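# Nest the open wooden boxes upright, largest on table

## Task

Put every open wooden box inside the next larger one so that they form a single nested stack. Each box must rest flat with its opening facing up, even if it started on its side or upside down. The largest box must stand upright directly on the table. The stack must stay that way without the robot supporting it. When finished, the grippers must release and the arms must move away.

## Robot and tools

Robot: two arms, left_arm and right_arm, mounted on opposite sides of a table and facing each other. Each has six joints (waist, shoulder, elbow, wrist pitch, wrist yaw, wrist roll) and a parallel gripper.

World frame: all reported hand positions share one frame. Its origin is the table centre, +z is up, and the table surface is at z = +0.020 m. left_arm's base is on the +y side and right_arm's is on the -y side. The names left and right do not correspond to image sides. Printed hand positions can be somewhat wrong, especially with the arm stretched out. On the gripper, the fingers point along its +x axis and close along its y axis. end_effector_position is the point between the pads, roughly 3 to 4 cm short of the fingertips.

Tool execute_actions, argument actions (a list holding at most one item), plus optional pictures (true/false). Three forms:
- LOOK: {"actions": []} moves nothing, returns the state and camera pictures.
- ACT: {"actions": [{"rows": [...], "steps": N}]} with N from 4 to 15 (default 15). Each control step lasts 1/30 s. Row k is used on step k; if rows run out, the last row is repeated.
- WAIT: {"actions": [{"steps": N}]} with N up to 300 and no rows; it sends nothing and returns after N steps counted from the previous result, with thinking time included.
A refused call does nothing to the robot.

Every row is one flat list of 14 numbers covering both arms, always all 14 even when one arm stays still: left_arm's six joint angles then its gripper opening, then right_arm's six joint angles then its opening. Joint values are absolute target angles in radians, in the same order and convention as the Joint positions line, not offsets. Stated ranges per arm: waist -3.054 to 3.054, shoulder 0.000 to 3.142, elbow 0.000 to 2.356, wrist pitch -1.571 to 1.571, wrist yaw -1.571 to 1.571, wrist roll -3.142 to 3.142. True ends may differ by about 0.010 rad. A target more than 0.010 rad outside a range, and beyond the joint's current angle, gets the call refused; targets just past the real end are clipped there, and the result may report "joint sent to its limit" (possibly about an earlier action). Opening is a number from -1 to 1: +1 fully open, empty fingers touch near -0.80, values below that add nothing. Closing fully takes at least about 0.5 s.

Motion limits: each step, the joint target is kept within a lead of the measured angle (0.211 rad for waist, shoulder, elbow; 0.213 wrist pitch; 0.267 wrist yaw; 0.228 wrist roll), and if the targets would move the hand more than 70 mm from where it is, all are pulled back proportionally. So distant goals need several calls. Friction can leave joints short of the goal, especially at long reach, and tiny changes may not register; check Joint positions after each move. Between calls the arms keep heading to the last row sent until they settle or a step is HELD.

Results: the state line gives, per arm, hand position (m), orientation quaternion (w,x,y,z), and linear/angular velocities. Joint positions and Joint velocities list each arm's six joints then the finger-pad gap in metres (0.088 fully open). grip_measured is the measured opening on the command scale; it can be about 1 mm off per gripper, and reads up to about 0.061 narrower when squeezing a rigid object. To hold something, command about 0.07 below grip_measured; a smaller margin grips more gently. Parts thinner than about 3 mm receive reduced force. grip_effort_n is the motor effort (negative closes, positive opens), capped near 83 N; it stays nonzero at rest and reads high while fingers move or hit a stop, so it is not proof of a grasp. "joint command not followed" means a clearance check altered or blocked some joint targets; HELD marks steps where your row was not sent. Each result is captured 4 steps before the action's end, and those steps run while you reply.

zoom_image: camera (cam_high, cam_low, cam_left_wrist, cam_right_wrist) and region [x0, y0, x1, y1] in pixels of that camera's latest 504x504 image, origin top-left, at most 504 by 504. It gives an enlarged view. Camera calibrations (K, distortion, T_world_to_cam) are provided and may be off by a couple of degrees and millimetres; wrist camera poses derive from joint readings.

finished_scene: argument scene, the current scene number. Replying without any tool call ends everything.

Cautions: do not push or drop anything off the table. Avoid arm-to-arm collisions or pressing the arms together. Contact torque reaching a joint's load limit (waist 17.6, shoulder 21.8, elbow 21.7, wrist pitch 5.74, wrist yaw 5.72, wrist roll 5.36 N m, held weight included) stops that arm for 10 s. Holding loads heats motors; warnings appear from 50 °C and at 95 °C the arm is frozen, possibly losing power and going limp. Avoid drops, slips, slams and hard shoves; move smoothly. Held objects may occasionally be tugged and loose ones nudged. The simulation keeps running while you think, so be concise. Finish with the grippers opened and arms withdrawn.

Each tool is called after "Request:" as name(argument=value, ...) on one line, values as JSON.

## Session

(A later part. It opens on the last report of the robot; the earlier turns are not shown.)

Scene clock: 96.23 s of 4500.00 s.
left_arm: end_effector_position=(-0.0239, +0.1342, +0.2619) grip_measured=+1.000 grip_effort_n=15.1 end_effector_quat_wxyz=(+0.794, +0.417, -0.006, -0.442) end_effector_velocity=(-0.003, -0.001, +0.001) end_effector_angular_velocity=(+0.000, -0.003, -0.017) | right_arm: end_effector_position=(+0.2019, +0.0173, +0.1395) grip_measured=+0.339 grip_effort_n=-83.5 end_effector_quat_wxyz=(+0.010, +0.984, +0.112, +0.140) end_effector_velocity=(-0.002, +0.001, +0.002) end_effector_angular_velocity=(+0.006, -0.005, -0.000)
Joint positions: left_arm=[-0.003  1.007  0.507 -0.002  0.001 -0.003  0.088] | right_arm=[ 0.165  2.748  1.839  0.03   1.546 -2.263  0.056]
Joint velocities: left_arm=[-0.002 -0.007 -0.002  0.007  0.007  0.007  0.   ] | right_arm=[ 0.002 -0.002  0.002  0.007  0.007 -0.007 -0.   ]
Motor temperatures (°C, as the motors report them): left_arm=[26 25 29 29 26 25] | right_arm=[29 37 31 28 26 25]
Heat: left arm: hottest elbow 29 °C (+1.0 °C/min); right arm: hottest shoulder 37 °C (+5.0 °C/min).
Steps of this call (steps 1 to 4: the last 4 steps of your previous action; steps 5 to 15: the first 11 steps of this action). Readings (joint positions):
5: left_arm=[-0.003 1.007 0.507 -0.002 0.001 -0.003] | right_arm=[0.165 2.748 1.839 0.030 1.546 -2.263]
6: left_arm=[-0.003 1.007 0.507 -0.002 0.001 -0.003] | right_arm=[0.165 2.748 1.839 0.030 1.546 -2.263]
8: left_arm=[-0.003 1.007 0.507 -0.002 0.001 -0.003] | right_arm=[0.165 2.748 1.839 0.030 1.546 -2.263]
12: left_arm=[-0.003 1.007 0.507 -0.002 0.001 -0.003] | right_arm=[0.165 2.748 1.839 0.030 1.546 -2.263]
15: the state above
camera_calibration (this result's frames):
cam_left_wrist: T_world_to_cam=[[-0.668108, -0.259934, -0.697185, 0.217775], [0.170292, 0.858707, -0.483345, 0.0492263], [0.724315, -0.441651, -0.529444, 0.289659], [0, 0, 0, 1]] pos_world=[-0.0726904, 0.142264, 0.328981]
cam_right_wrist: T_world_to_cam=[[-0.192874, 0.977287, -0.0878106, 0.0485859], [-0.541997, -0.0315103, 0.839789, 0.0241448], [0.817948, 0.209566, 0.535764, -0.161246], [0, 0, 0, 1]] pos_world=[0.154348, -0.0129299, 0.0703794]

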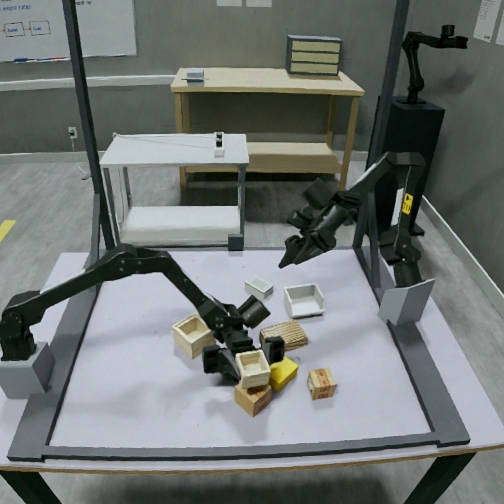

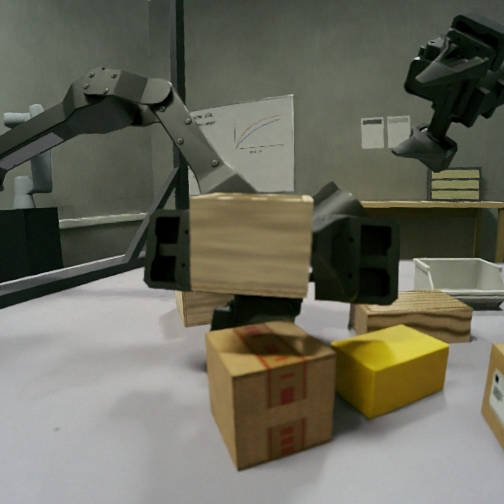

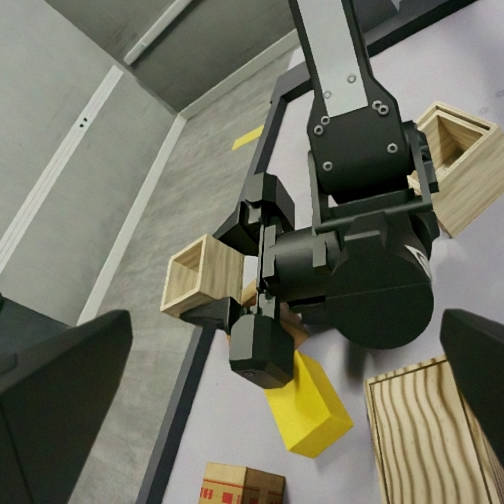

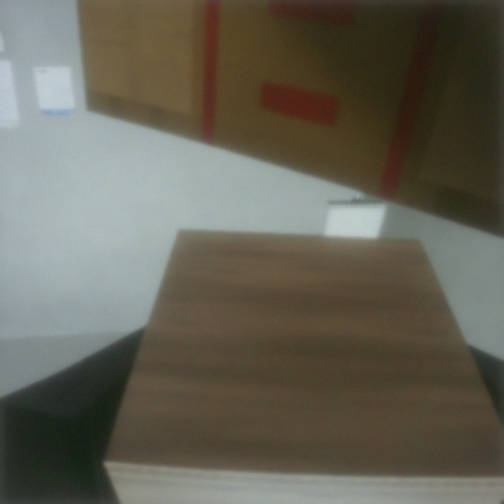

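Request:
execute_actions(actions=[{"rows":[[0,1,0.5,0,0,0,1,0.18,2.80,1.84,0.03,1.55,-2.17,0.05]]}])

Request:
execute_actions(actions=[{"rows":[[0,1,0.5,0,0,0,1,0.18,2.80,1.84,0.03,1.55,-2.17,0.05]]}], pictures=true)

Scene clock: 96.83 s of 4500.00 s.
left_arm: end_effector_position=(-0.0239, +0.1342, +0.2619) grip_measured=+1.000 grip_effort_n=15.6 end_effector_quat_wxyz=(+0.794, +0.417, -0.006, -0.442) end_effector_velocity=(+0.001, +0.003, -0.002) end_effector_angular_velocity=(-0.010, +0.013, +0.016) | right_arm: end_effector_position=(+0.2017, +0.0146, +0.1312) grip_measured=+0.339 grip_effort_n=-83.5 end_effector_quat_wxyz=(-0.023, +0.983, +0.116, +0.141) end_effector_velocity=(+0.004, +0.001, -0.001) end_effector_angular_velocity=(+0.022, +0.023, +0.013)
Joint positions: left_arm=[-0.003  1.007  0.507 -0.002  0.001 -0.003  0.088] | right_arm=[ 0.172  2.767  1.84   0.032  1.558 -2.178  0.056]
Joint velocities: left_arm=[-0.002 -0.007 -0.007 -0.007 -0.007 -0.022  0.   ] | right_arm=[-0.007 -0.002 -0.002 -0.007 -0.022  0.037 -0.   ]
Motor temperatures (°C, as the motors report them): left_arm=[26 25 29 29 26 25] | right_arm=[29 38 31 28 26 25]
Heat: left arm: hottest elbow 29 °C (+1.0 °C/min); right arm: hottest shoulder 38 °C (+6.1 °C/min).
Steps of this call (steps 1 to 4: the last 4 steps of your previous action; steps 5 to 7: the robot went on to your last target; steps 8 to 18: the first 11 steps of this action). Readings (joint positions):
8: left_arm=[-0.003 1.007 0.507 -0.002 0.001 -0.003] | right_arm=[0.165 2.750 1.839 0.030 1.546 -2.249]
9: left_arm=[-0.003 1.007 0.507 -0.002 0.001 -0.003] | right_arm=[0.166 2.754 1.840 0.031 1.547 -2.228]
11: left_arm=[-0.003 1.007 0.507 -0.002 0.001 -0.003] | right_arm=[0.169 2.763 1.840 0.032 1.549 -2.201]
15: left_arm=[-0.003 1.007 0.507 -0.002 0.001 -0.003] | right_arm=[0.172 2.767 1.840 0.032 1.558 -2.183]
18: the state above

Scene clock: 97.33 s of 4500.00 s.
left_arm: end_effector_position=(-0.0239, +0.1342, +0.2619) grip_measured=+1.000 grip_effort_n=15.1 end_effector_quat_wxyz=(+0.794, +0.417, -0.006, -0.442) end_effector_velocity=(+0.001, +0.001, -0.001) end_effector_angular_velocity=(-0.001, +0.003, +0.010) | right_arm: end_effector_position=(+0.2017, +0.0146, +0.1310) grip_measured=+0.339 grip_effort_n=-83.5 end_effector_quat_wxyz=(-0.025, +0.983, +0.116, +0.141) end_effector_velocity=(+0.001, -0.000, -0.000) end_effector_angular_velocity=(-0.015, +0.002, -0.002)
Joint positions: left_arm=[-0.003  1.007  0.507 -0.002  0.001 -0.003  0.088] | right_arm=[ 0.172  2.767  1.84   0.032  1.558 -2.174  0.056]
Joint velocities: left_arm=[-0.002  0.002  0.002 -0.007 -0.007 -0.007  0.   ] | right_arm=[-0.002 -0.002 -0.002 -0.007 -0.007 -0.007 -0.   ]
Motor temperatures (°C, as the motors report them): left_arm=[26 25 29 29 26 25] | right_arm=[29 38 31 28 26 25]
Heat: left arm: hottest elbow 29 °C (+1.0 °C/min); right arm: hottest shoulder 38 °C (+6.0 °C/min).
Steps of this call (steps 1 to 4: the last 4 steps of your previous action; steps 5 to 15: the first 11 steps of this action). Readings (joint positions):
5: left_arm=[-0.003 1.007 0.507 -0.002 0.001 -0.003] | right_arm=[0.172 2.767 1.840 0.032 1.558 -2.175]
6: left_arm=[-0.003 1.007 0.507 -0.002 0.001 -0.003] | right_arm=[0.172 2.767 1.840 0.032 1.558 -2.175]
8: left_arm=[-0.003 1.007 0.507 -0.002 0.001 -0.003] | right_arm=[0.172 2.767 1.840 0.032 1.558 -2.175]
12: left_arm=[-0.003 1.007 0.507 -0.002 0.001 -0.003] | right_arm=[0.172 2.767 1.840 0.032 1.558 -2.174]
15: the state above
camera_calibration (this result's frames):
cam_left_wrist: T_world_to_cam=[[-0.668108, -0.259934, -0.697185, 0.217775], [0.170292, 0.858707, -0.483345, 0.0492263], [0.724315, -0.441651, -0.529444, 0.289659], [0, 0, 0, 1]] pos_world=[-0.0726904, 0.142264, 0.328981]
cam_right_wrist: T_world_to_cam=[[-0.211362, 0.977202, -0.0200658, 0.0453392], [-0.535255, -0.0985455, 0.838923, 0.0307779], [0.817819, 0.188057, 0.54388, -0.156691], [0, 0, 0, 1]] pos_world=[0.154202, -0.0118058, 0.0603107]

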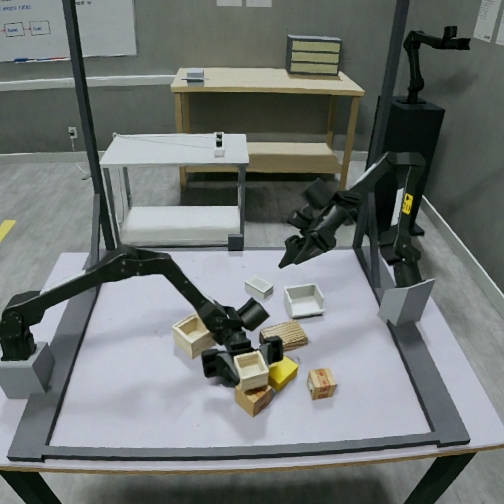

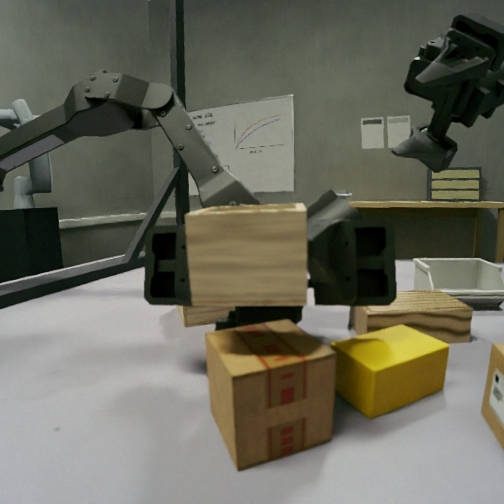

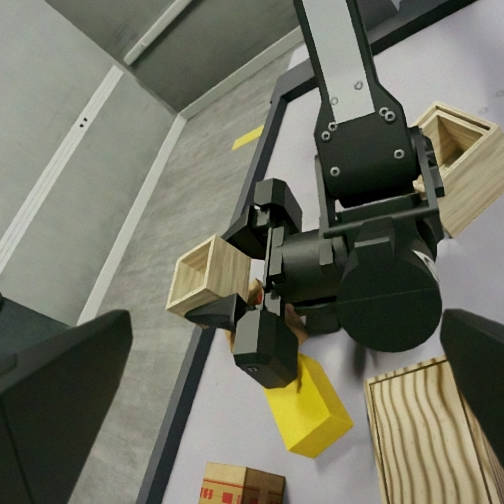

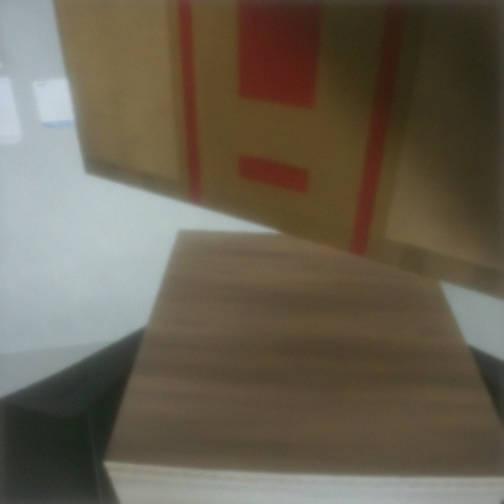

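Request:
execute_actions(actions=[{"rows":[[0,1,0.5,0,0,0,1,0.15,2.72,1.84,0.03,1.55,-2.17,0.05]]}])

Request:
execute_actions(actions=[{"rows":[[0,1,0.5,0,0,0,1,0.115,2.72,1.85,0.03,1.55,-2.17,0.05]]}])

Request:
execute_actions(actions=[{"rows":[[0,1,0.5,0,0,0,1,0.125,2.775,1.85,0.03,1.55,-2.13,0.05]]}])

Request:
execute_actions(actions=[{"rows":[[0,1,0.5,0,0,0,1,0.125,2.775,1.85,0.03,1.55,-2.13,0.05]]}], pictures=true)

Scene clock: 98.03 s of 4500.00 s.
left_arm: end_effector_position=(-0.0239, +0.1342, +0.2619) grip_measured=+1.000 grip_effort_n=15.6 end_effector_quat_wxyz=(+0.794, +0.417, -0.006, -0.442) end_effector_velocity=(+0.004, +0.005, -0.004) end_effector_angular_velocity=(+0.019, -0.011, +0.024) | right_arm: end_effector_position=(+0.2072, +0.0175, +0.1498) grip_measured=+0.339 grip_effort_n=-83.5 end_effector_quat_wxyz=(-0.044, +0.983, +0.110, +0.137) end_effector_velocity=(-0.004, +0.006, +0.030) end_effector_angular_velocity=(+0.047, +0.015, +0.007)
Joint positions: left_arm=[-0.003  1.007  0.507 -0.002  0.001 -0.003  0.088] | right_arm=[ 0.15   2.733  1.84   0.031  1.553 -2.172  0.056]
Joint velocities: left_arm=[-0.007 -0.002 -0.007 -0.022 -0.022  0.007  0.   ] | right_arm=[-0.012 -0.061  0.002 -0.007 -0.007 -0.007  0.   ]
Motor temperatures (°C, as the motors report them): left_arm=[26 25 29 29 26 25] | right_arm=[29 38 31 28 26 25]
Heat: left arm: hottest elbow 29 °C (+1.0 °C/min); right arm: hottest shoulder 38 °C (+6.0 °C/min).
Steps of this call (steps 1 to 4: the last 4 steps of your previous action; steps 5 to 10: the robot went on to your last target; steps 11 to 21: the first 11 steps of this action). Readings (joint positions):
11: left_arm=[-0.003 1.007 0.507 -0.002 0.001 -0.003] | right_arm=[0.171 2.765 1.840 0.032 1.558 -2.174]
12: left_arm=[-0.003 1.007 0.507 -0.002 0.001 -0.003] | right_arm=[0.169 2.762 1.840 0.032 1.556 -2.173]
14: left_arm=[-0.003 1.007 0.507 -0.002 0.001 -0.003] | right_arm=[0.164 2.758 1.840 0.031 1.553 -2.172]
18: left_arm=[-0.003 1.007 0.507 -0.002 0.001 -0.003] | right_arm=[0.153 2.742 1.840 0.031 1.553 -2.172]
21: the state above

Scene clock: 98.53 s of 4500.00 s.
left_arm: end_effector_position=(-0.0239, +0.1342, +0.2619) grip_measured=+1.000 grip_effort_n=15.1 end_effector_quat_wxyz=(+0.794, +0.417, -0.006, -0.442) end_effector_velocity=(-0.000, +0.003, -0.004) end_effector_angular_velocity=(+0.021, +0.005, +0.002) | right_arm: end_effector_position=(+0.2251, +0.0157, +0.1564) grip_measured=+0.339 grip_effort_n=-83.5 end_effector_quat_wxyz=(-0.048, +0.985, +0.092, +0.138) end_effector_velocity=(+0.001, +0.003, +0.001) end_effector_angular_velocity=(-0.001, +0.017, +0.012)
Joint positions: left_arm=[-0.003  1.007  0.507 -0.002  0.001 -0.003  0.088] | right_arm=[ 0.113  2.731  1.84   0.031  1.553 -2.172  0.056]
Joint velocities: left_arm=[-0.002 -0.007 -0.002 -0.022  0.007  0.007  0.   ] | right_arm=[-0.002 -0.007 -0.002  0.007 -0.022 -0.007  0.   ]
Motor temperatures (°C, as the motors report them): left_arm=[26 25 29 29 26 25] | right_arm=[29 38 31 28 26 25]
Heat: left arm: hottest elbow 29 °C (+1.0 °C/min); right arm: hottest shoulder 38 °C (+5.1 °C/min).
Steps of this call (steps 1 to 4: the last 4 steps of your previous action; steps 5 to 15: the first 11 steps of this action). Readings (joint positions):
5: left_arm=[-0.003 1.007 0.507 -0.002 0.001 -0.003] | right_arm=[0.149 2.731 1.840 0.031 1.553 -2.172]
6: left_arm=[-0.003 1.007 0.507 -0.002 0.001 -0.003] | right_arm=[0.147 2.731 1.840 0.031 1.553 -2.172]
8: left_arm=[-0.003 1.007 0.507 -0.002 0.001 -0.003] | right_arm=[0.137 2.731 1.840 0.031 1.553 -2.172]
12: left_arm=[-0.003 1.007 0.507 -0.002 0.001 -0.003] | right_arm=[0.118 2.731 1.840 0.031 1.553 -2.172]
15: the state above

Scene clock: 99.03 s of 4500.00 s.
left_arm: end_effector_position=(-0.0239, +0.1342, +0.2619) grip_measured=+1.000 grip_effort_n=15.1 end_effector_quat_wxyz=(+0.794, +0.417, -0.006, -0.442) end_effector_velocity=(-0.000, +0.002, -0.000) end_effector_angular_velocity=(-0.013, +0.012, +0.012) | right_arm: end_effector_position=(+0.2248, +0.0140, +0.1425) grip_measured=+0.339 grip_effort_n=-83.5 end_effector_quat_wxyz=(-0.053, +0.984, +0.097, +0.137) end_effector_velocity=(+0.007, -0.003, -0.009) end_effector_angular_velocity=(-0.032, +0.000, -0.013)
Joint positions: left_arm=[-0.003  1.007  0.507 -0.002  0.001 -0.003  0.088] | right_arm=[ 0.122  2.759  1.843  0.031  1.553 -2.134  0.056]
Joint velocities: left_arm=[-0.002 -0.007 -0.002 -0.007 -0.007 -0.022  0.   ] | right_arm=[-0.007  0.017 -0.002 -0.022 -0.007  0.007 -0.   ]
Motor temperatures (°C, as the motors report them): left_arm=[26 25 29 29 26 25] | right_arm=[29 38 31 28 26 25]
Heat: left arm: hottest elbow 29 °C (+1.0 °C/min); right arm: hottest shoulder 38 °C (+5.0 °C/min).
Steps of this call (steps 1 to 4: the last 4 steps of your previous action; steps 5 to 15: the first 11 steps of this action). Readings (joint positions):
5: left_arm=[-0.003 1.007 0.507 -0.002 0.001 -0.003] | right_arm=[0.113 2.731 1.840 0.031 1.553 -2.166]
6: left_arm=[-0.003 1.007 0.507 -0.002 0.001 -0.003] | right_arm=[0.114 2.733 1.841 0.031 1.553 -2.157]
8: left_arm=[-0.003 1.007 0.507 -0.002 0.001 -0.003] | right_arm=[0.116 2.739 1.843 0.031 1.553 -2.146]
12: left_arm=[-0.003 1.007 0.507 -0.002 0.001 -0.003] | right_arm=[0.121 2.753 1.843 0.031 1.553 -2.136]
15: the state above

Scene clock: 99.53 s of 4500.00 s.
left_arm: end_effector_position=(-0.0239, +0.1342, +0.2619) grip_measured=+1.000 grip_effort_n=15.1 end_effector_quat_wxyz=(+0.794, +0.417, -0.006, -0.442) end_effector_velocity=(+0.001, +0.001, +0.002) end_effector_angular_velocity=(-0.018, +0.002, +0.022) | right_arm: end_effector_position=(+0.2248, +0.0140, +0.1423) grip_measured=+0.339 grip_effort_n=-83.5 end_effector_quat_wxyz=(-0.054, +0.984, +0.097, +0.137) end_effector_velocity=(+0.001, -0.001, +0.001) end_effector_angular_velocity=(-0.015, +0.003, -0.002)
Joint positions: left_arm=[-0.003  1.007  0.507 -0.002  0.001 -0.003  0.088] | right_arm=[ 0.122  2.759  1.843  0.031  1.553 -2.132  0.056]
Joint velocities: left_arm=[-0.002 -0.002  0.002 -0.007 -0.022 -0.022  0.   ] | right_arm=[-0.002 -0.007 -0.007 -0.007 -0.007 -0.007  0.   ]
Motor temperatures (°C, as the motors report them): left_arm=[26 25 29 29 26 25] | right_arm=[29 38 31 28 26 25]
Heat: left arm: hottest elbow 29 °C (+1.0 °C/min); right arm: hottest shoulder 38 °C (+5.1 °C/min).
Steps of this call (steps 1 to 4: the last 4 steps of your previous action; steps 5 to 15: the first 11 steps of this action). Readings (joint positions):
5: left_arm=[-0.003 1.007 0.507 -0.002 0.001 -0.003] | right_arm=[0.122 2.759 1.843 0.031 1.553 -2.132]
6: left_arm=[-0.003 1.007 0.507 -0.002 0.001 -0.003] | right_arm=[0.122 2.759 1.843 0.031 1.553 -2.132]
8: left_arm=[-0.003 1.007 0.507 -0.002 0.001 -0.003] | right_arm=[0.122 2.759 1.843 0.031 1.553 -2.132]
12: left_arm=[-0.003 1.007 0.507 -0.002 0.001 -0.003] | right_arm=[0.122 2.759 1.843 0.031 1.553 -2.132]
15: the state above
camera_calibration (this result's frames):
cam_left_wrist: T_world_to_cam=[[-0.668108, -0.259934, -0.697185, 0.217775], [0.170292, 0.858707, -0.483345, 0.0492263], [0.724315, -0.441651, -0.529444, 0.289659], [0, 0, 0, 1]] pos_world=[-0.0726904, 0.142264, 0.328981]
cam_right_wrist: T_world_to_cam=[[-0.182851, 0.982145, 0.044241, 0.0353806], [-0.525906, -0.135733, 0.839642, 0.0319035], [0.830655, 0.130263, 0.541335, -0.183341], [0, 0, 0, 1]] pos_world=[0.175541, -0.00653595, 0.0708962]

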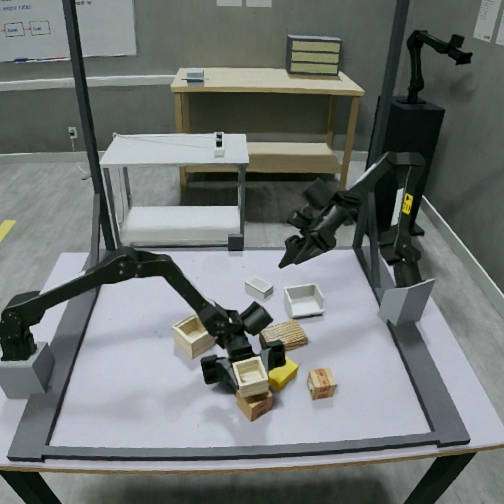

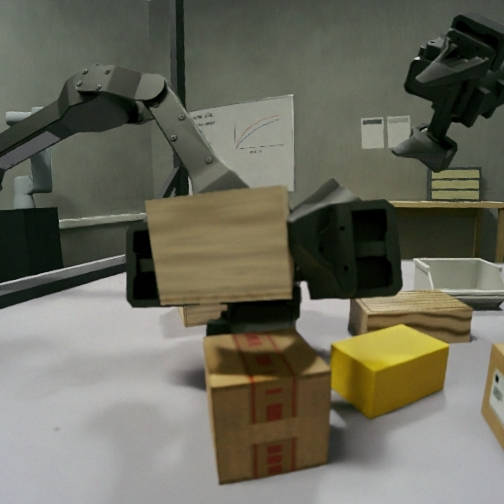

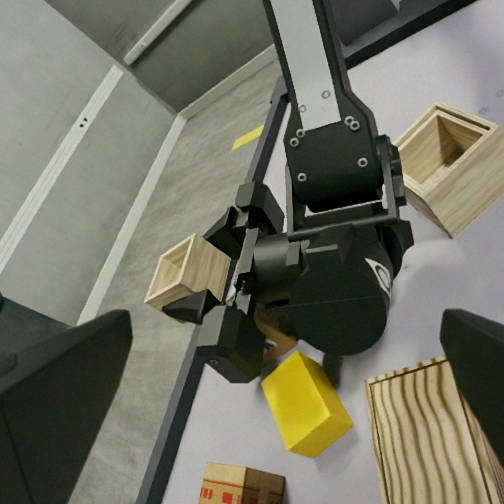

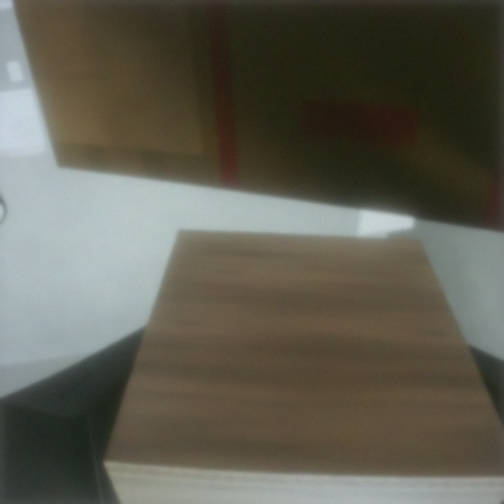

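Request:
execute_actions(actions=[{"rows":[[0,1,0.5,0,0,0,1,0.125,2.65,1.84,0.03,1.55,-2.2,0.05]]}])

Request:
execute_actions(actions=[{"rows":[[0,1,0.5,0,0,0,1,0.25,2.65,1.84,0.03,1.55,-2.2,0.05]]}])

Request:
execute_actions(actions=[{"steps":10}], pictures=true)

Scene clock: 100.40 s of 4500.00 s.
left_arm: end_effector_position=(-0.0239, +0.1342, +0.2619) grip_measured=+1.000 grip_effort_n=15.1 end_effector_quat_wxyz=(+0.794, +0.417, -0.006, -0.442) end_effector_velocity=(+0.002, +0.004, -0.003) end_effector_angular_velocity=(+0.019, -0.004, +0.015) | right_arm: end_effector_position=(+0.2077, +0.0226, +0.1923) grip_measured=+0.339 grip_effort_n=-83.5 end_effector_quat_wxyz=(-0.076, +0.983, +0.102, +0.135) end_effector_velocity=(+0.003, +0.002, +0.003) end_effector_angular_velocity=(-0.051, +0.006, -0.006)
Joint positions: left_arm=[-0.003  1.007  0.507 -0.002  0.001 -0.003  0.088] | right_arm=[ 0.122  2.651  1.842  0.031  1.551 -2.195  0.056]
Joint velocities: left_arm=[-0.002 -0.002 -0.002 -0.022 -0.007  0.007  0.   ] | right_arm=[-0.007 -0.007  0.002 -0.007 -0.022 -0.051 -0.   ]
Motor temperatures (°C, as the motors report them): left_arm=[26 25 29 29 26 25] | right_arm=[29 38 31 28 26 25]
Heat: left arm: hottest elbow 29 °C (+1.0 °C/min); right arm: hottest shoulder 38 °C (+5.0 °C/min).
Steps of this call (steps 1 to 4: the last 4 steps of your previous action; steps 5 to 15: the robot went on to your last target; steps 16 to 26: the first 11 steps of this action). Readings (joint positions):
16: left_arm=[-0.003 1.007 0.507 -0.002 0.001 -0.003] | right_arm=[0.122 2.753 1.843 0.031 1.552 -2.139]
17: left_arm=[-0.003 1.007 0.507 -0.002 0.001 -0.003] | right_arm=[0.122 2.745 1.842 0.027 1.551 -2.155]
19: left_arm=[-0.003 1.007 0.507 -0.002 0.001 -0.003] | right_arm=[0.122 2.722 1.841 0.027 1.551 -2.174]
23: left_arm=[-0.003 1.007 0.507 -0.002 0.001 -0.003] | right_arm=[0.122 2.666 1.842 0.031 1.551 -2.190]
26: the state above

Scene clock: 100.90 s of 4500.00 s.
left_arm: end_effector_position=(-0.0239, +0.1342, +0.2619) grip_measured=+1.000 grip_effort_n=15.1 end_effector_quat_wxyz=(+0.794, +0.417, -0.006, -0.442) end_effector_velocity=(-0.000, -0.002, +0.002) end_effector_angular_velocity=(-0.002, -0.011, -0.005) | right_arm: end_effector_position=(+0.1335, +0.0260, +0.1693) grip_measured=+0.339 grip_effort_n=-83.5 end_effector_quat_wxyz=(-0.062, +0.975, +0.172, +0.129) end_effector_velocity=(+0.015, +0.002, +0.008) end_effector_angular_velocity=(+0.037, +0.016, -0.016)
Joint positions: left_arm=[-0.003  1.007  0.507 -0.002  0.001 -0.003  0.088] | right_arm=[ 0.267  2.651  1.842  0.03   1.551 -2.198  0.056]
Joint velocities: left_arm=[-0.002  0.002  0.002  0.007 -0.007  0.007  0.   ] | right_arm=[-0.032 -0.007 -0.002  0.022 -0.007  0.007 -0.   ]
Motor temperatures (°C, as the motors report them): left_arm=[26 25 29 29 26 25] | right_arm=[29 38 31 28 26 25]
Heat: left arm: hottest elbow 29 °C (+1.0 °C/min); right arm: hottest shoulder 38 °C (+5.1 °C/min).
Steps of this call (steps 1 to 4: the last 4 steps of your previous action; steps 5 to 15: the first 11 steps of this action). Readings (joint positions):
5: left_arm=[-0.003 1.007 0.507 -0.002 0.001 -0.003] | right_arm=[0.125 2.651 1.842 0.030 1.551 -2.197]
6: left_arm=[-0.003 1.007 0.507 -0.002 0.001 -0.003] | right_arm=[0.135 2.651 1.842 0.030 1.551 -2.197]
8: left_arm=[-0.003 1.007 0.507 -0.002 0.001 -0.003] | right_arm=[0.174 2.651 1.842 0.030 1.551 -2.197]
12: left_arm=[-0.003 1.007 0.507 -0.002 0.001 -0.003] | right_arm=[0.253 2.651 1.842 0.030 1.551 -2.198]
15: the state above

Scene clock: 101.23 s of 4500.00 s.
left_arm: end_effector_position=(-0.0239, +0.1342, +0.2619) grip_measured=+1.000 grip_effort_n=15.1 end_effector_quat_wxyz=(+0.794, +0.417, -0.006, -0.442) end_effector_velocity=(-0.000, -0.000, +0.001) end_effector_angular_velocity=(-0.011, -0.001, +0.001) | right_arm: end_effector_position=(+0.1442, +0.0262, +0.1726) grip_measured=+0.339 grip_effort_n=-83.5 end_effector_quat_wxyz=(-0.064, +0.976, +0.162, +0.130) end_effector_velocity=(+0.001, -0.001, +0.002) end_effector_angular_velocity=(-0.032, -0.016, -0.018)
Joint positions: left_arm=[-0.003  1.007  0.507 -0.002  0.001 -0.003  0.088] | right_arm=[ 0.246  2.651  1.842  0.03   1.551 -2.198  0.056]
Joint velocities: left_arm=[-0.002 -0.002 -0.002  0.007 -0.007 -0.007  0.   ] | right_arm=[-0.002 -0.002  0.002 -0.022  0.007 -0.022 -0.   ]
Motor temperatures (°C, as the motors report them): left_arm=[26 25 29 29 26 25] | right_arm=[29 39 31 28 26 25]
Heat: left arm: hottest elbow 29 °C (+1.0 °C/min); right arm: hottest shoulder 39 °C (+6.0 °C/min).
Kept back: nothing.
Steps of this call (steps 1 to 4: the last 4 steps of your previous action; steps 5 to 10: the robot went on to your last target). Readings (joint positions):
1: left_arm=[-0.003 1.007 0.507 -0.002 0.001 -0.003] | right_arm=[0.265 2.651 1.842 0.030 1.551 -2.198]
2: left_arm=[-0.003 1.007 0.507 -0.002 0.001 -0.003] | right_arm=[0.262 2.651 1.842 0.030 1.551 -2.198]
4: left_arm=[-0.003 1.007 0.507 -0.002 0.001 -0.003] | right_arm=[0.254 2.651 1.842 0.030 1.551 -2.198]
8: left_arm=[-0.003 1.007 0.507 -0.002 0.001 -0.003] | right_arm=[0.246 2.651 1.842 0.030 1.551 -2.198]
10: the state above
camera_calibration (this result's frames):
cam_left_wrist: T_world_to_cam=[[-0.668108, -0.259934, -0.697185, 0.217775], [0.170292, 0.858707, -0.483345, 0.0492263], [0.724315, -0.441651, -0.529444, 0.289659], [0, 0, 0, 1]] pos_world=[-0.0726904, 0.142264, 0.328981]
cam_right_wrist: T_world_to_cam=[[-0.310185, 0.949542, 0.0464167, 0.0261225], [-0.496947, -0.203573, 0.843565, -0.0373431], [0.81045, 0.238595, 0.535018, -0.133218], [0, 0, 0, 1]] pos_world=[0.0975119, -0.00062136, 0.101563]

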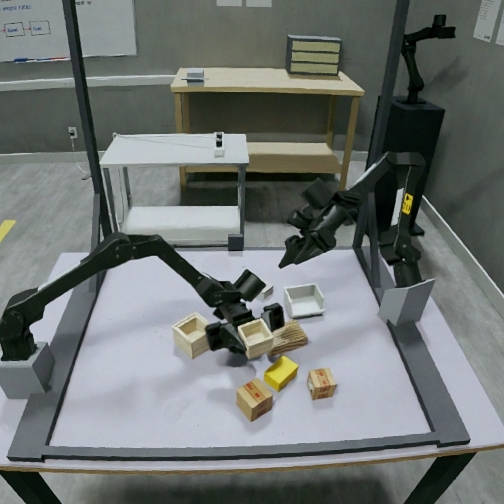

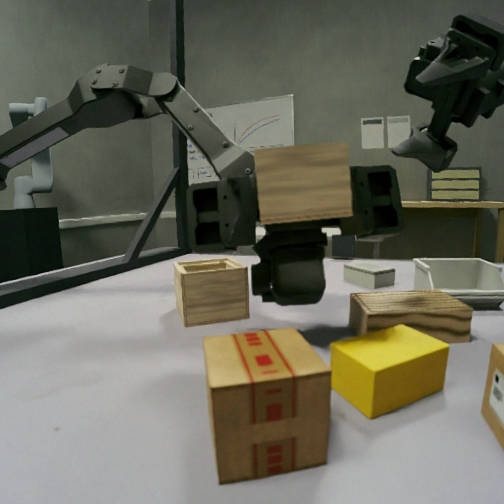

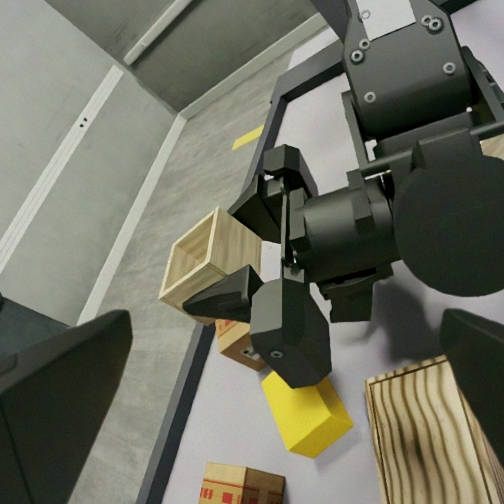

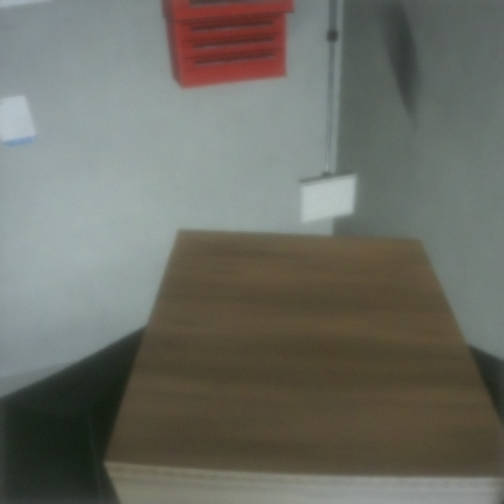

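Request:
execute_actions(actions=[{"rows":[[0.48,1.8,1.9,-1.1,0.8,0.33,-0.2,0.25,2.65,1.84,0.03,1.55,-2.2,0.05]]}])

Request:
execute_actions(actions=[{"rows":[[0.48,2.2,2.127,-1.18,0.8,0.33,-0.2,0.25,2.65,1.84,0.03,1.55,-2.2,0.05]]}])

Request:
execute_actions(actions=[{"rows":[[0.48,2.45,2.127,-1.18,0.8,0.33,-0.2,0.25,2.65,1.84,0.03,1.55,-2.2,0.05]]}])

Request:
execute_actions(actions=[{"steps":20}], pictures=true)

Scene clock: 102.23 s of 4500.00 s.
left_arm: end_effector_position=(+0.0425, +0.1216, +0.2929) grip_measured=-0.112 grip_effort_n=-11.4 end_effector_quat_wxyz=(+0.721, +0.419, +0.234, -0.500) end_effector_velocity=(+0.089, -0.085, +0.034) end_effector_angular_velocity=(+0.181, +1.665, +0.290) | right_arm: end_effector_position=(+0.1442, +0.0262, +0.1726) grip_measured=+0.339 grip_effort_n=-83.5 end_effector_quat_wxyz=(-0.064, +0.976, +0.162, +0.130) end_effector_velocity=(+0.000, +0.001, +0.003) end_effector_angular_velocity=(+0.002, +0.006, +0.004)
Joint positions: left_arm=[ 0.436  1.503  1.003 -0.528  0.647  0.309  0.034] | right_arm=[ 0.246  2.651  1.842  0.03   1.551 -2.198  0.056]
Joint velocities: left_arm=[ 0.476  1.404  1.409 -1.414  1.282  0.154 -0.055] | right_arm=[-0.002 -0.007 -0.002  0.007 -0.007 -0.007 -0.   ]
Motor temperatures (°C, as the motors report them): left_arm=[26 25 29 29 26 25] | right_arm=[29 39 31 28 26 25]
Heat: left arm: hottest elbow 29 °C (+1.0 °C/min); right arm: hottest shoulder 39 °C (+6.0 °C/min).
Steps of this call (steps 1 to 19: the robot went on to your last target; steps 20 to 30: the first 11 steps of this action). Readings (joint positions):
20: left_arm=[0.013 1.026 0.527 -0.036 0.042 0.032] | right_arm=[0.246 2.651 1.842 0.030 1.551 -2.198]
21: left_arm=[0.058 1.065 0.571 -0.091 0.114 0.089] | right_arm=[0.246 2.651 1.842 0.030 1.551 -2.198]
23: left_arm=[0.156 1.169 0.670 -0.183 0.230 0.188] | right_arm=[0.246 2.651 1.842 0.030 1.551 -2.198]
27: left_arm=[0.345 1.361 0.861 -0.380 0.476 0.285] | right_arm=[0.246 2.651 1.842 0.030 1.551 -2.198]
30: the state above

Scene clock: 102.73 s of 4500.00 s.
left_arm: end_effector_position=(+0.1110, +0.0803, +0.2804) grip_measured=-0.196 grip_effort_n=-18.4 end_effector_quat_wxyz=(+0.670, +0.321, +0.491, -0.454) end_effector_velocity=(+0.112, -0.156, +0.091) end_effector_angular_velocity=(-0.081, -0.125, -0.098) | right_arm: end_effector_position=(+0.1442, +0.0262, +0.1726) grip_measured=+0.339 grip_effort_n=-83.5 end_effector_quat_wxyz=(-0.063, +0.976, +0.162, +0.130) end_effector_velocity=(-0.000, -0.000, -0.003) end_effector_angular_velocity=(-0.022, -0.001, +0.001)
Joint positions: left_arm=[ 0.474  2.151  1.702 -1.143  0.792  0.327  0.029] | right_arm=[ 0.246  2.651  1.842  0.03   1.551 -2.198  0.056]
Joint velocities: left_arm=[ 0.002  0.676  1.219 -0.359 -0.007 -0.007 -0.   ] | right_arm=[ 0.002  0.002 -0.002 -0.007 -0.007 -0.007  0.   ]
Motor temperatures (°C, as the motors report them): left_arm=[26 25 29 29 26 25] | right_arm=[29 39 31 28 26 25]
Heat: left arm: hottest elbow 29 °C (+1.0 °C/min); right arm: hottest shoulder 39 °C (+6.1 °C/min).
Steps of this call (steps 1 to 4: the last 4 steps of your previous action; steps 5 to 15: the first 11 steps of this action). Readings (joint positions):
5: left_arm=[0.467 1.728 1.238 -0.774 0.761 0.323] | right_arm=[0.246 2.651 1.842 0.030 1.551 -2.198]
6: left_arm=[0.469 1.772 1.285 -0.824 0.772 0.324] | right_arm=[0.246 2.651 1.842 0.030 1.551 -2.198]
8: left_arm=[0.471 1.863 1.384 -0.919 0.783 0.326] | right_arm=[0.246 2.651 1.842 0.030 1.551 -2.198]
12: left_arm=[0.474 2.050 1.572 -1.092 0.792 0.327] | right_arm=[0.246 2.651 1.842 0.030 1.551 -2.198]
15: the state above

Scene clock: 103.23 s of 4500.00 s.
left_arm: end_effector_position=(+0.1749, +0.0350, +0.2813) grip_measured=-0.197 grip_effort_n=-18.4 end_effector_quat_wxyz=(+0.675, +0.328, +0.466, -0.469) end_effector_velocity=(+0.030, +0.014, -0.040) end_effector_angular_velocity=(+0.053, +0.067, +0.070) | right_arm: end_effector_position=(+0.1442, +0.0262, +0.1726) grip_measured=+0.339 grip_effort_n=-83.5 end_effector_quat_wxyz=(-0.063, +0.976, +0.162, +0.130) end_effector_velocity=(+0.002, -0.004, +0.002) end_effector_angular_velocity=(-0.017, -0.023, -0.025)
Joint positions: left_arm=[ 0.475  2.453  2.099 -1.18   0.799  0.329  0.029] | right_arm=[ 0.246  2.651  1.842  0.03   1.551 -2.198  0.056]
Joint velocities: left_arm=[-0.002  0.11  -0.002  0.007 -0.007 -0.007  0.   ] | right_arm=[-0.002 -0.002 -0.002 -0.037  0.022  0.007 -0.   ]
Motor temperatures (°C, as the motors report them): left_arm=[26 25 29 29 26 25] | right_arm=[29 39 31 28 26 25]
Heat: left arm: hottest elbow 29 °C (+1.0 °C/min); right arm: hottest shoulder 39 °C (+6.0 °C/min).
Steps of this call (steps 1 to 4: the last 4 steps of your previous action; steps 5 to 15: the first 11 steps of this action). Readings (joint positions):
5: left_arm=[0.474 2.212 1.926 -1.174 0.795 0.327] | right_arm=[0.246 2.651 1.842 0.030 1.551 -2.198]
6: left_arm=[0.474 2.238 1.986 -1.173 0.803 0.328] | right_arm=[0.246 2.651 1.842 0.030 1.551 -2.198]
8: left_arm=[0.475 2.299 2.072 -1.165 0.806 0.329] | right_arm=[0.246 2.651 1.842 0.030 1.551 -2.198]
12: left_arm=[0.475 2.412 2.099 -1.179 0.801 0.329] | right_arm=[0.246 2.651 1.842 0.030 1.551 -2.198]
15: the state above

Scene clock: 103.90 s of 4500.00 s.
left_arm: end_effector_position=(+0.1738, +0.0305, +0.2871) grip_measured=-0.197 grip_effort_n=-18.4 end_effector_quat_wxyz=(+0.677, +0.331, +0.457, -0.473) end_effector_velocity=(-0.001, +0.002, -0.002) end_effector_angular_velocity=(+0.010, +0.006, +0.015) | right_arm: end_effector_position=(+0.1442, +0.0262, +0.1726) grip_measured=+0.339 grip_effort_n=-83.5 end_effector_quat_wxyz=(-0.063, +0.976, +0.162, +0.130) end_effector_velocity=(+0.002, -0.001, -0.000) end_effector_angular_velocity=(-0.001, -0.006, -0.008)
Joint positions: left_arm=[ 0.475  2.452  2.121 -1.18   0.799  0.329  0.029] | right_arm=[ 0.246  2.651  1.842  0.03   1.551 -2.198  0.056]
Joint velocities: left_arm=[-0.002 -0.002 -0.007 -0.007 -0.007 -0.007 -0.   ] | right_arm=[-0.002  0.002 -0.002  0.007  0.007 -0.007 -0.   ]
Motor temperatures (°C, as the motors report them): left_arm=[26 26 29 29 26 25] | right_arm=[29 39 31 28 26 25]
Heat: left arm: hottest elbow 29 °C (+1.0 °C/min); right arm: hottest shoulder 39 °C (+6.1 °C/min).
Kept back: nothing.
Steps of this call (steps 1 to 4: the last 4 steps of your previous action; steps 5 to 20: the robot went on to your last target). Readings (joint positions):
1: left_arm=[0.475 2.454 2.099 -1.180 0.799 0.329] | right_arm=[0.246 2.651 1.842 0.030 1.551 -2.198]
2: left_arm=[0.475 2.454 2.102 -1.180 0.799 0.329] | right_arm=[0.246 2.651 1.842 0.030 1.551 -2.198]
4: left_arm=[0.475 2.453 2.114 -1.180 0.799 0.329] | right_arm=[0.246 2.651 1.842 0.030 1.551 -2.198]
8: left_arm=[0.475 2.452 2.121 -1.180 0.799 0.329] | right_arm=[0.246 2.651 1.842 0.030 1.551 -2.198]
20: the state above
camera_calibration (this result's frames):
cam_left_wrist: T_world_to_cam=[[-0.947406, -0.315574, -0.0532433, 0.205835], [-0.313961, 0.948732, -0.0365592, 0.0699424], [0.0620507, -0.0179201, -0.997912, 0.350725], [0, 0, 0, 1]] pos_world=[0.195206, 0.00488477, 0.363509]
cam_right_wrist: T_world_to_cam=[[-0.310091, 0.949591, 0.0460501, 0.026171], [-0.497065, -0.203227, 0.843579, -0.0373376], [0.810413, 0.238697, 0.535027, -0.133217], [0, 0, 0, 1]] pos_world=[0.0975173, -0.000641269, 0.101567]

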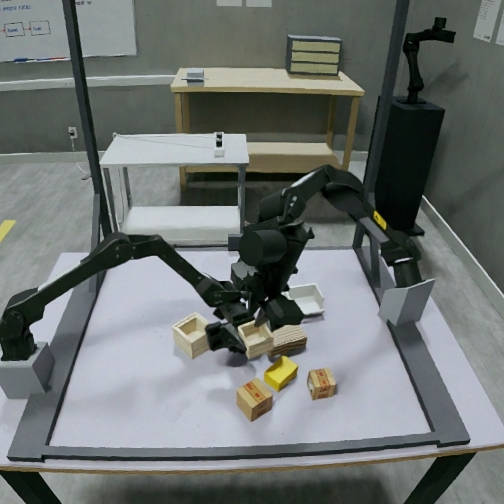

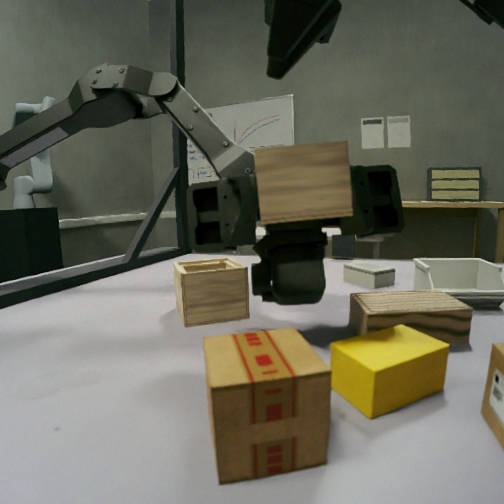

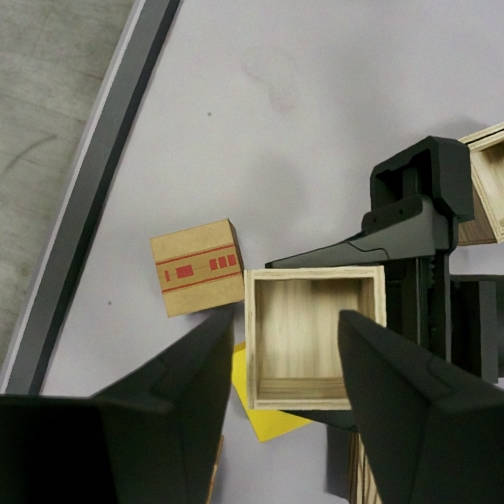

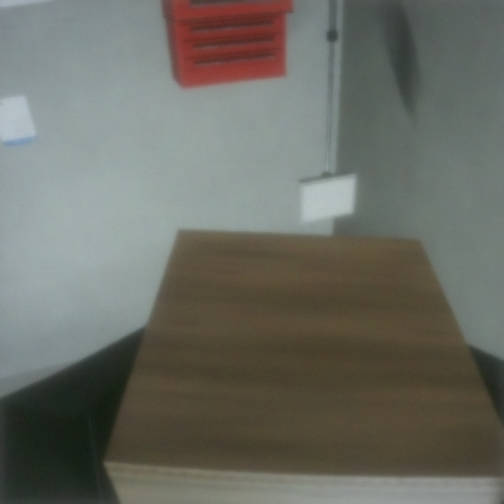

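Request:
execute_actions(actions=[{"rows":[[0.47,2.49,2.06,-1.1,0.8,0.33,-0.2,0.246,2.65,1.84,0.03,1.55,-2.2,0.05]]}])

Request:
execute_actions(actions=[{"steps":10}], pictures=true)

Scene clock: 104.63 s of 4500.00 s.
left_arm: end_effector_position=(+0.1897, +0.0355, +0.2643) grip_measured=-0.197 grip_effort_n=-18.4 end_effector_quat_wxyz=(+0.674, +0.331, +0.462, -0.472) end_effector_velocity=(+0.006, +0.000, -0.004) end_effector_angular_velocity=(+0.017, -0.042, -0.013) | right_arm: end_effector_position=(+0.1442, +0.0262, +0.1726) grip_measured=+0.339 grip_effort_n=-83.5 end_effector_quat_wxyz=(-0.063, +0.976, +0.162, +0.130) end_effector_velocity=(+0.001, +0.002, +0.001) end_effector_angular_velocity=(-0.017, +0.012, +0.009)
Joint positions: left_arm=[ 0.469  2.483  2.066 -1.106  0.799  0.329  0.029] | right_arm=[ 0.246  2.651  1.842  0.03   1.551 -2.198  0.056]
Joint velocities: left_arm=[-0.007 -0.002 -0.017  0.037 -0.037  0.007 -0.   ] | right_arm=[-0.002 -0.007 -0.002 -0.007 -0.022 -0.007 -0.   ]
Motor temperatures (°C, as the motors report them): left_arm=[26 26 29 29 26 25] | right_arm=[29 40 31 28 26 25]
Heat: left arm: hottest elbow 29 °C (+1.0 °C/min); right arm: hottest shoulder 40 °C (+6.1 °C/min).
Steps of this call (steps 1 to 11: the robot went on to your last target; steps 12 to 22: the first 11 steps of this action). Readings (joint positions):
12: left_arm=[0.475 2.453 2.115 -1.171 0.799 0.329] | right_arm=[0.246 2.651 1.842 0.030 1.551 -2.198]
13: left_arm=[0.475 2.454 2.106 -1.151 0.799 0.329] | right_arm=[0.246 2.651 1.842 0.030 1.551 -2.198]
15: left_arm=[0.474 2.459 2.092 -1.128 0.799 0.329] | right_arm=[0.246 2.651 1.842 0.030 1.551 -2.198]
19: left_arm=[0.471 2.478 2.072 -1.111 0.799 0.329] | right_arm=[0.246 2.651 1.842 0.030 1.551 -2.198]
22: the state above

Scene clock: 104.97 s of 4500.00 s.
left_arm: end_effector_position=(+0.1902, +0.0352, +0.2644) grip_measured=-0.197 grip_effort_n=-18.4 end_effector_quat_wxyz=(+0.674, +0.331, +0.461, -0.472) end_effector_velocity=(-0.001, +0.001, -0.001) end_effector_angular_velocity=(+0.008, +0.002, +0.012) | right_arm: end_effector_position=(+0.1442, +0.0262, +0.1726) grip_measured=+0.339 grip_effort_n=-83.5 end_effector_quat_wxyz=(-0.063, +0.976, +0.162, +0.130) end_effector_velocity=(+0.001, +0.002, -0.002) end_effector_angular_velocity=(-0.022, +0.010, +0.007)
Joint positions: left_arm=[ 0.469  2.483  2.065 -1.102  0.799  0.329  0.029] | right_arm=[ 0.246  2.651  1.842  0.03   1.551 -2.198  0.056]
Joint velocities: left_arm=[-0.002 -0.002 -0.002 -0.007 -0.007 -0.007  0.   ] | right_arm=[-0.002 -0.002 -0.002 -0.007 -0.022 -0.007 -0.   ]
Motor temperatures (°C, as the motors report them): left_arm=[27 26 29 29 26 25] | right_arm=[29 40 31 28 26 25]
Heat: left arm: hottest elbow 29 °C (+1.0 °C/min); right arm: hottest shoulder 40 °C (+6.1 °C/min).
Kept back: nothing.
Steps of this call (steps 1 to 4: the last 4 steps of your previous action; steps 5 to 10: the robot went on to your last target). Readings (joint positions):
1: left_arm=[0.469 2.483 2.066 -1.105 0.799 0.329] | right_arm=[0.246 2.651 1.842 0.030 1.551 -2.198]
2: left_arm=[0.469 2.483 2.066 -1.104 0.799 0.329] | right_arm=[0.246 2.651 1.842 0.030 1.551 -2.198]
4: left_arm=[0.469 2.483 2.066 -1.103 0.799 0.329] | right_arm=[0.246 2.651 1.842 0.030 1.551 -2.198]
8: left_arm=[0.469 2.483 2.065 -1.103 0.799 0.329] | right_arm=[0.246 2.651 1.842 0.030 1.551 -2.198]
10: the state above
camera_calibration (this result's frames):
cam_left_wrist: T_world_to_cam=[[-0.947555, -0.315833, -0.0488768, 0.220502], [-0.314851, 0.948761, -0.0268432, 0.0674009], [0.0548504, -0.0100465, -0.998444, 0.328319], [0, 0, 0, 1]] pos_world=[0.212151, 0.00899307, 0.340395]
cam_right_wrist: T_world_to_cam=[[-0.310091, 0.949591, 0.0460501, 0.026171], [-0.497065, -0.203227, 0.843579, -0.0373376], [0.810413, 0.238697, 0.535027, -0.133217], [0, 0, 0, 1]] pos_world=[0.0975173, -0.000641269, 0.101567]

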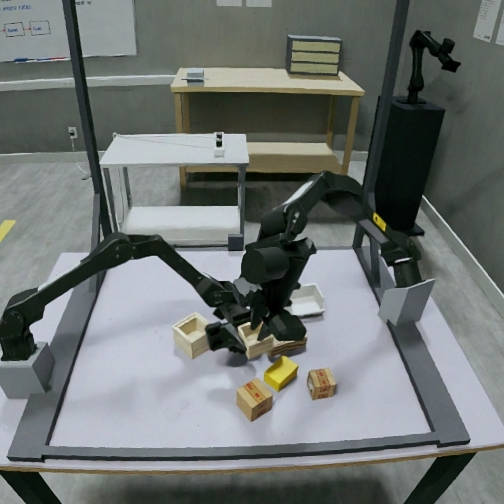

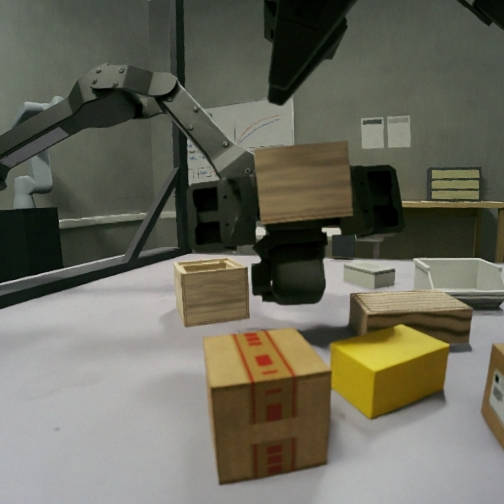

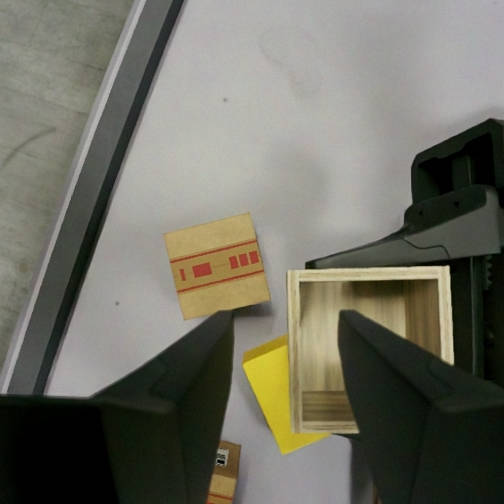

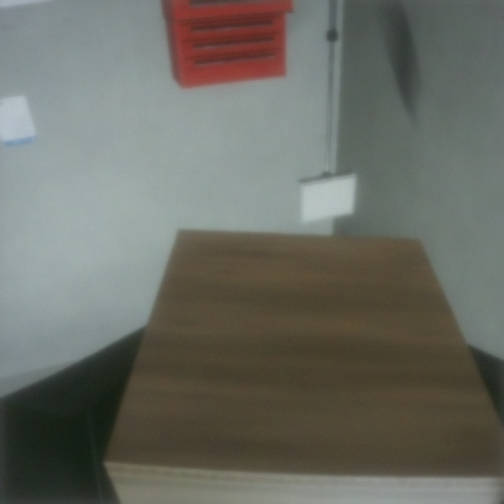

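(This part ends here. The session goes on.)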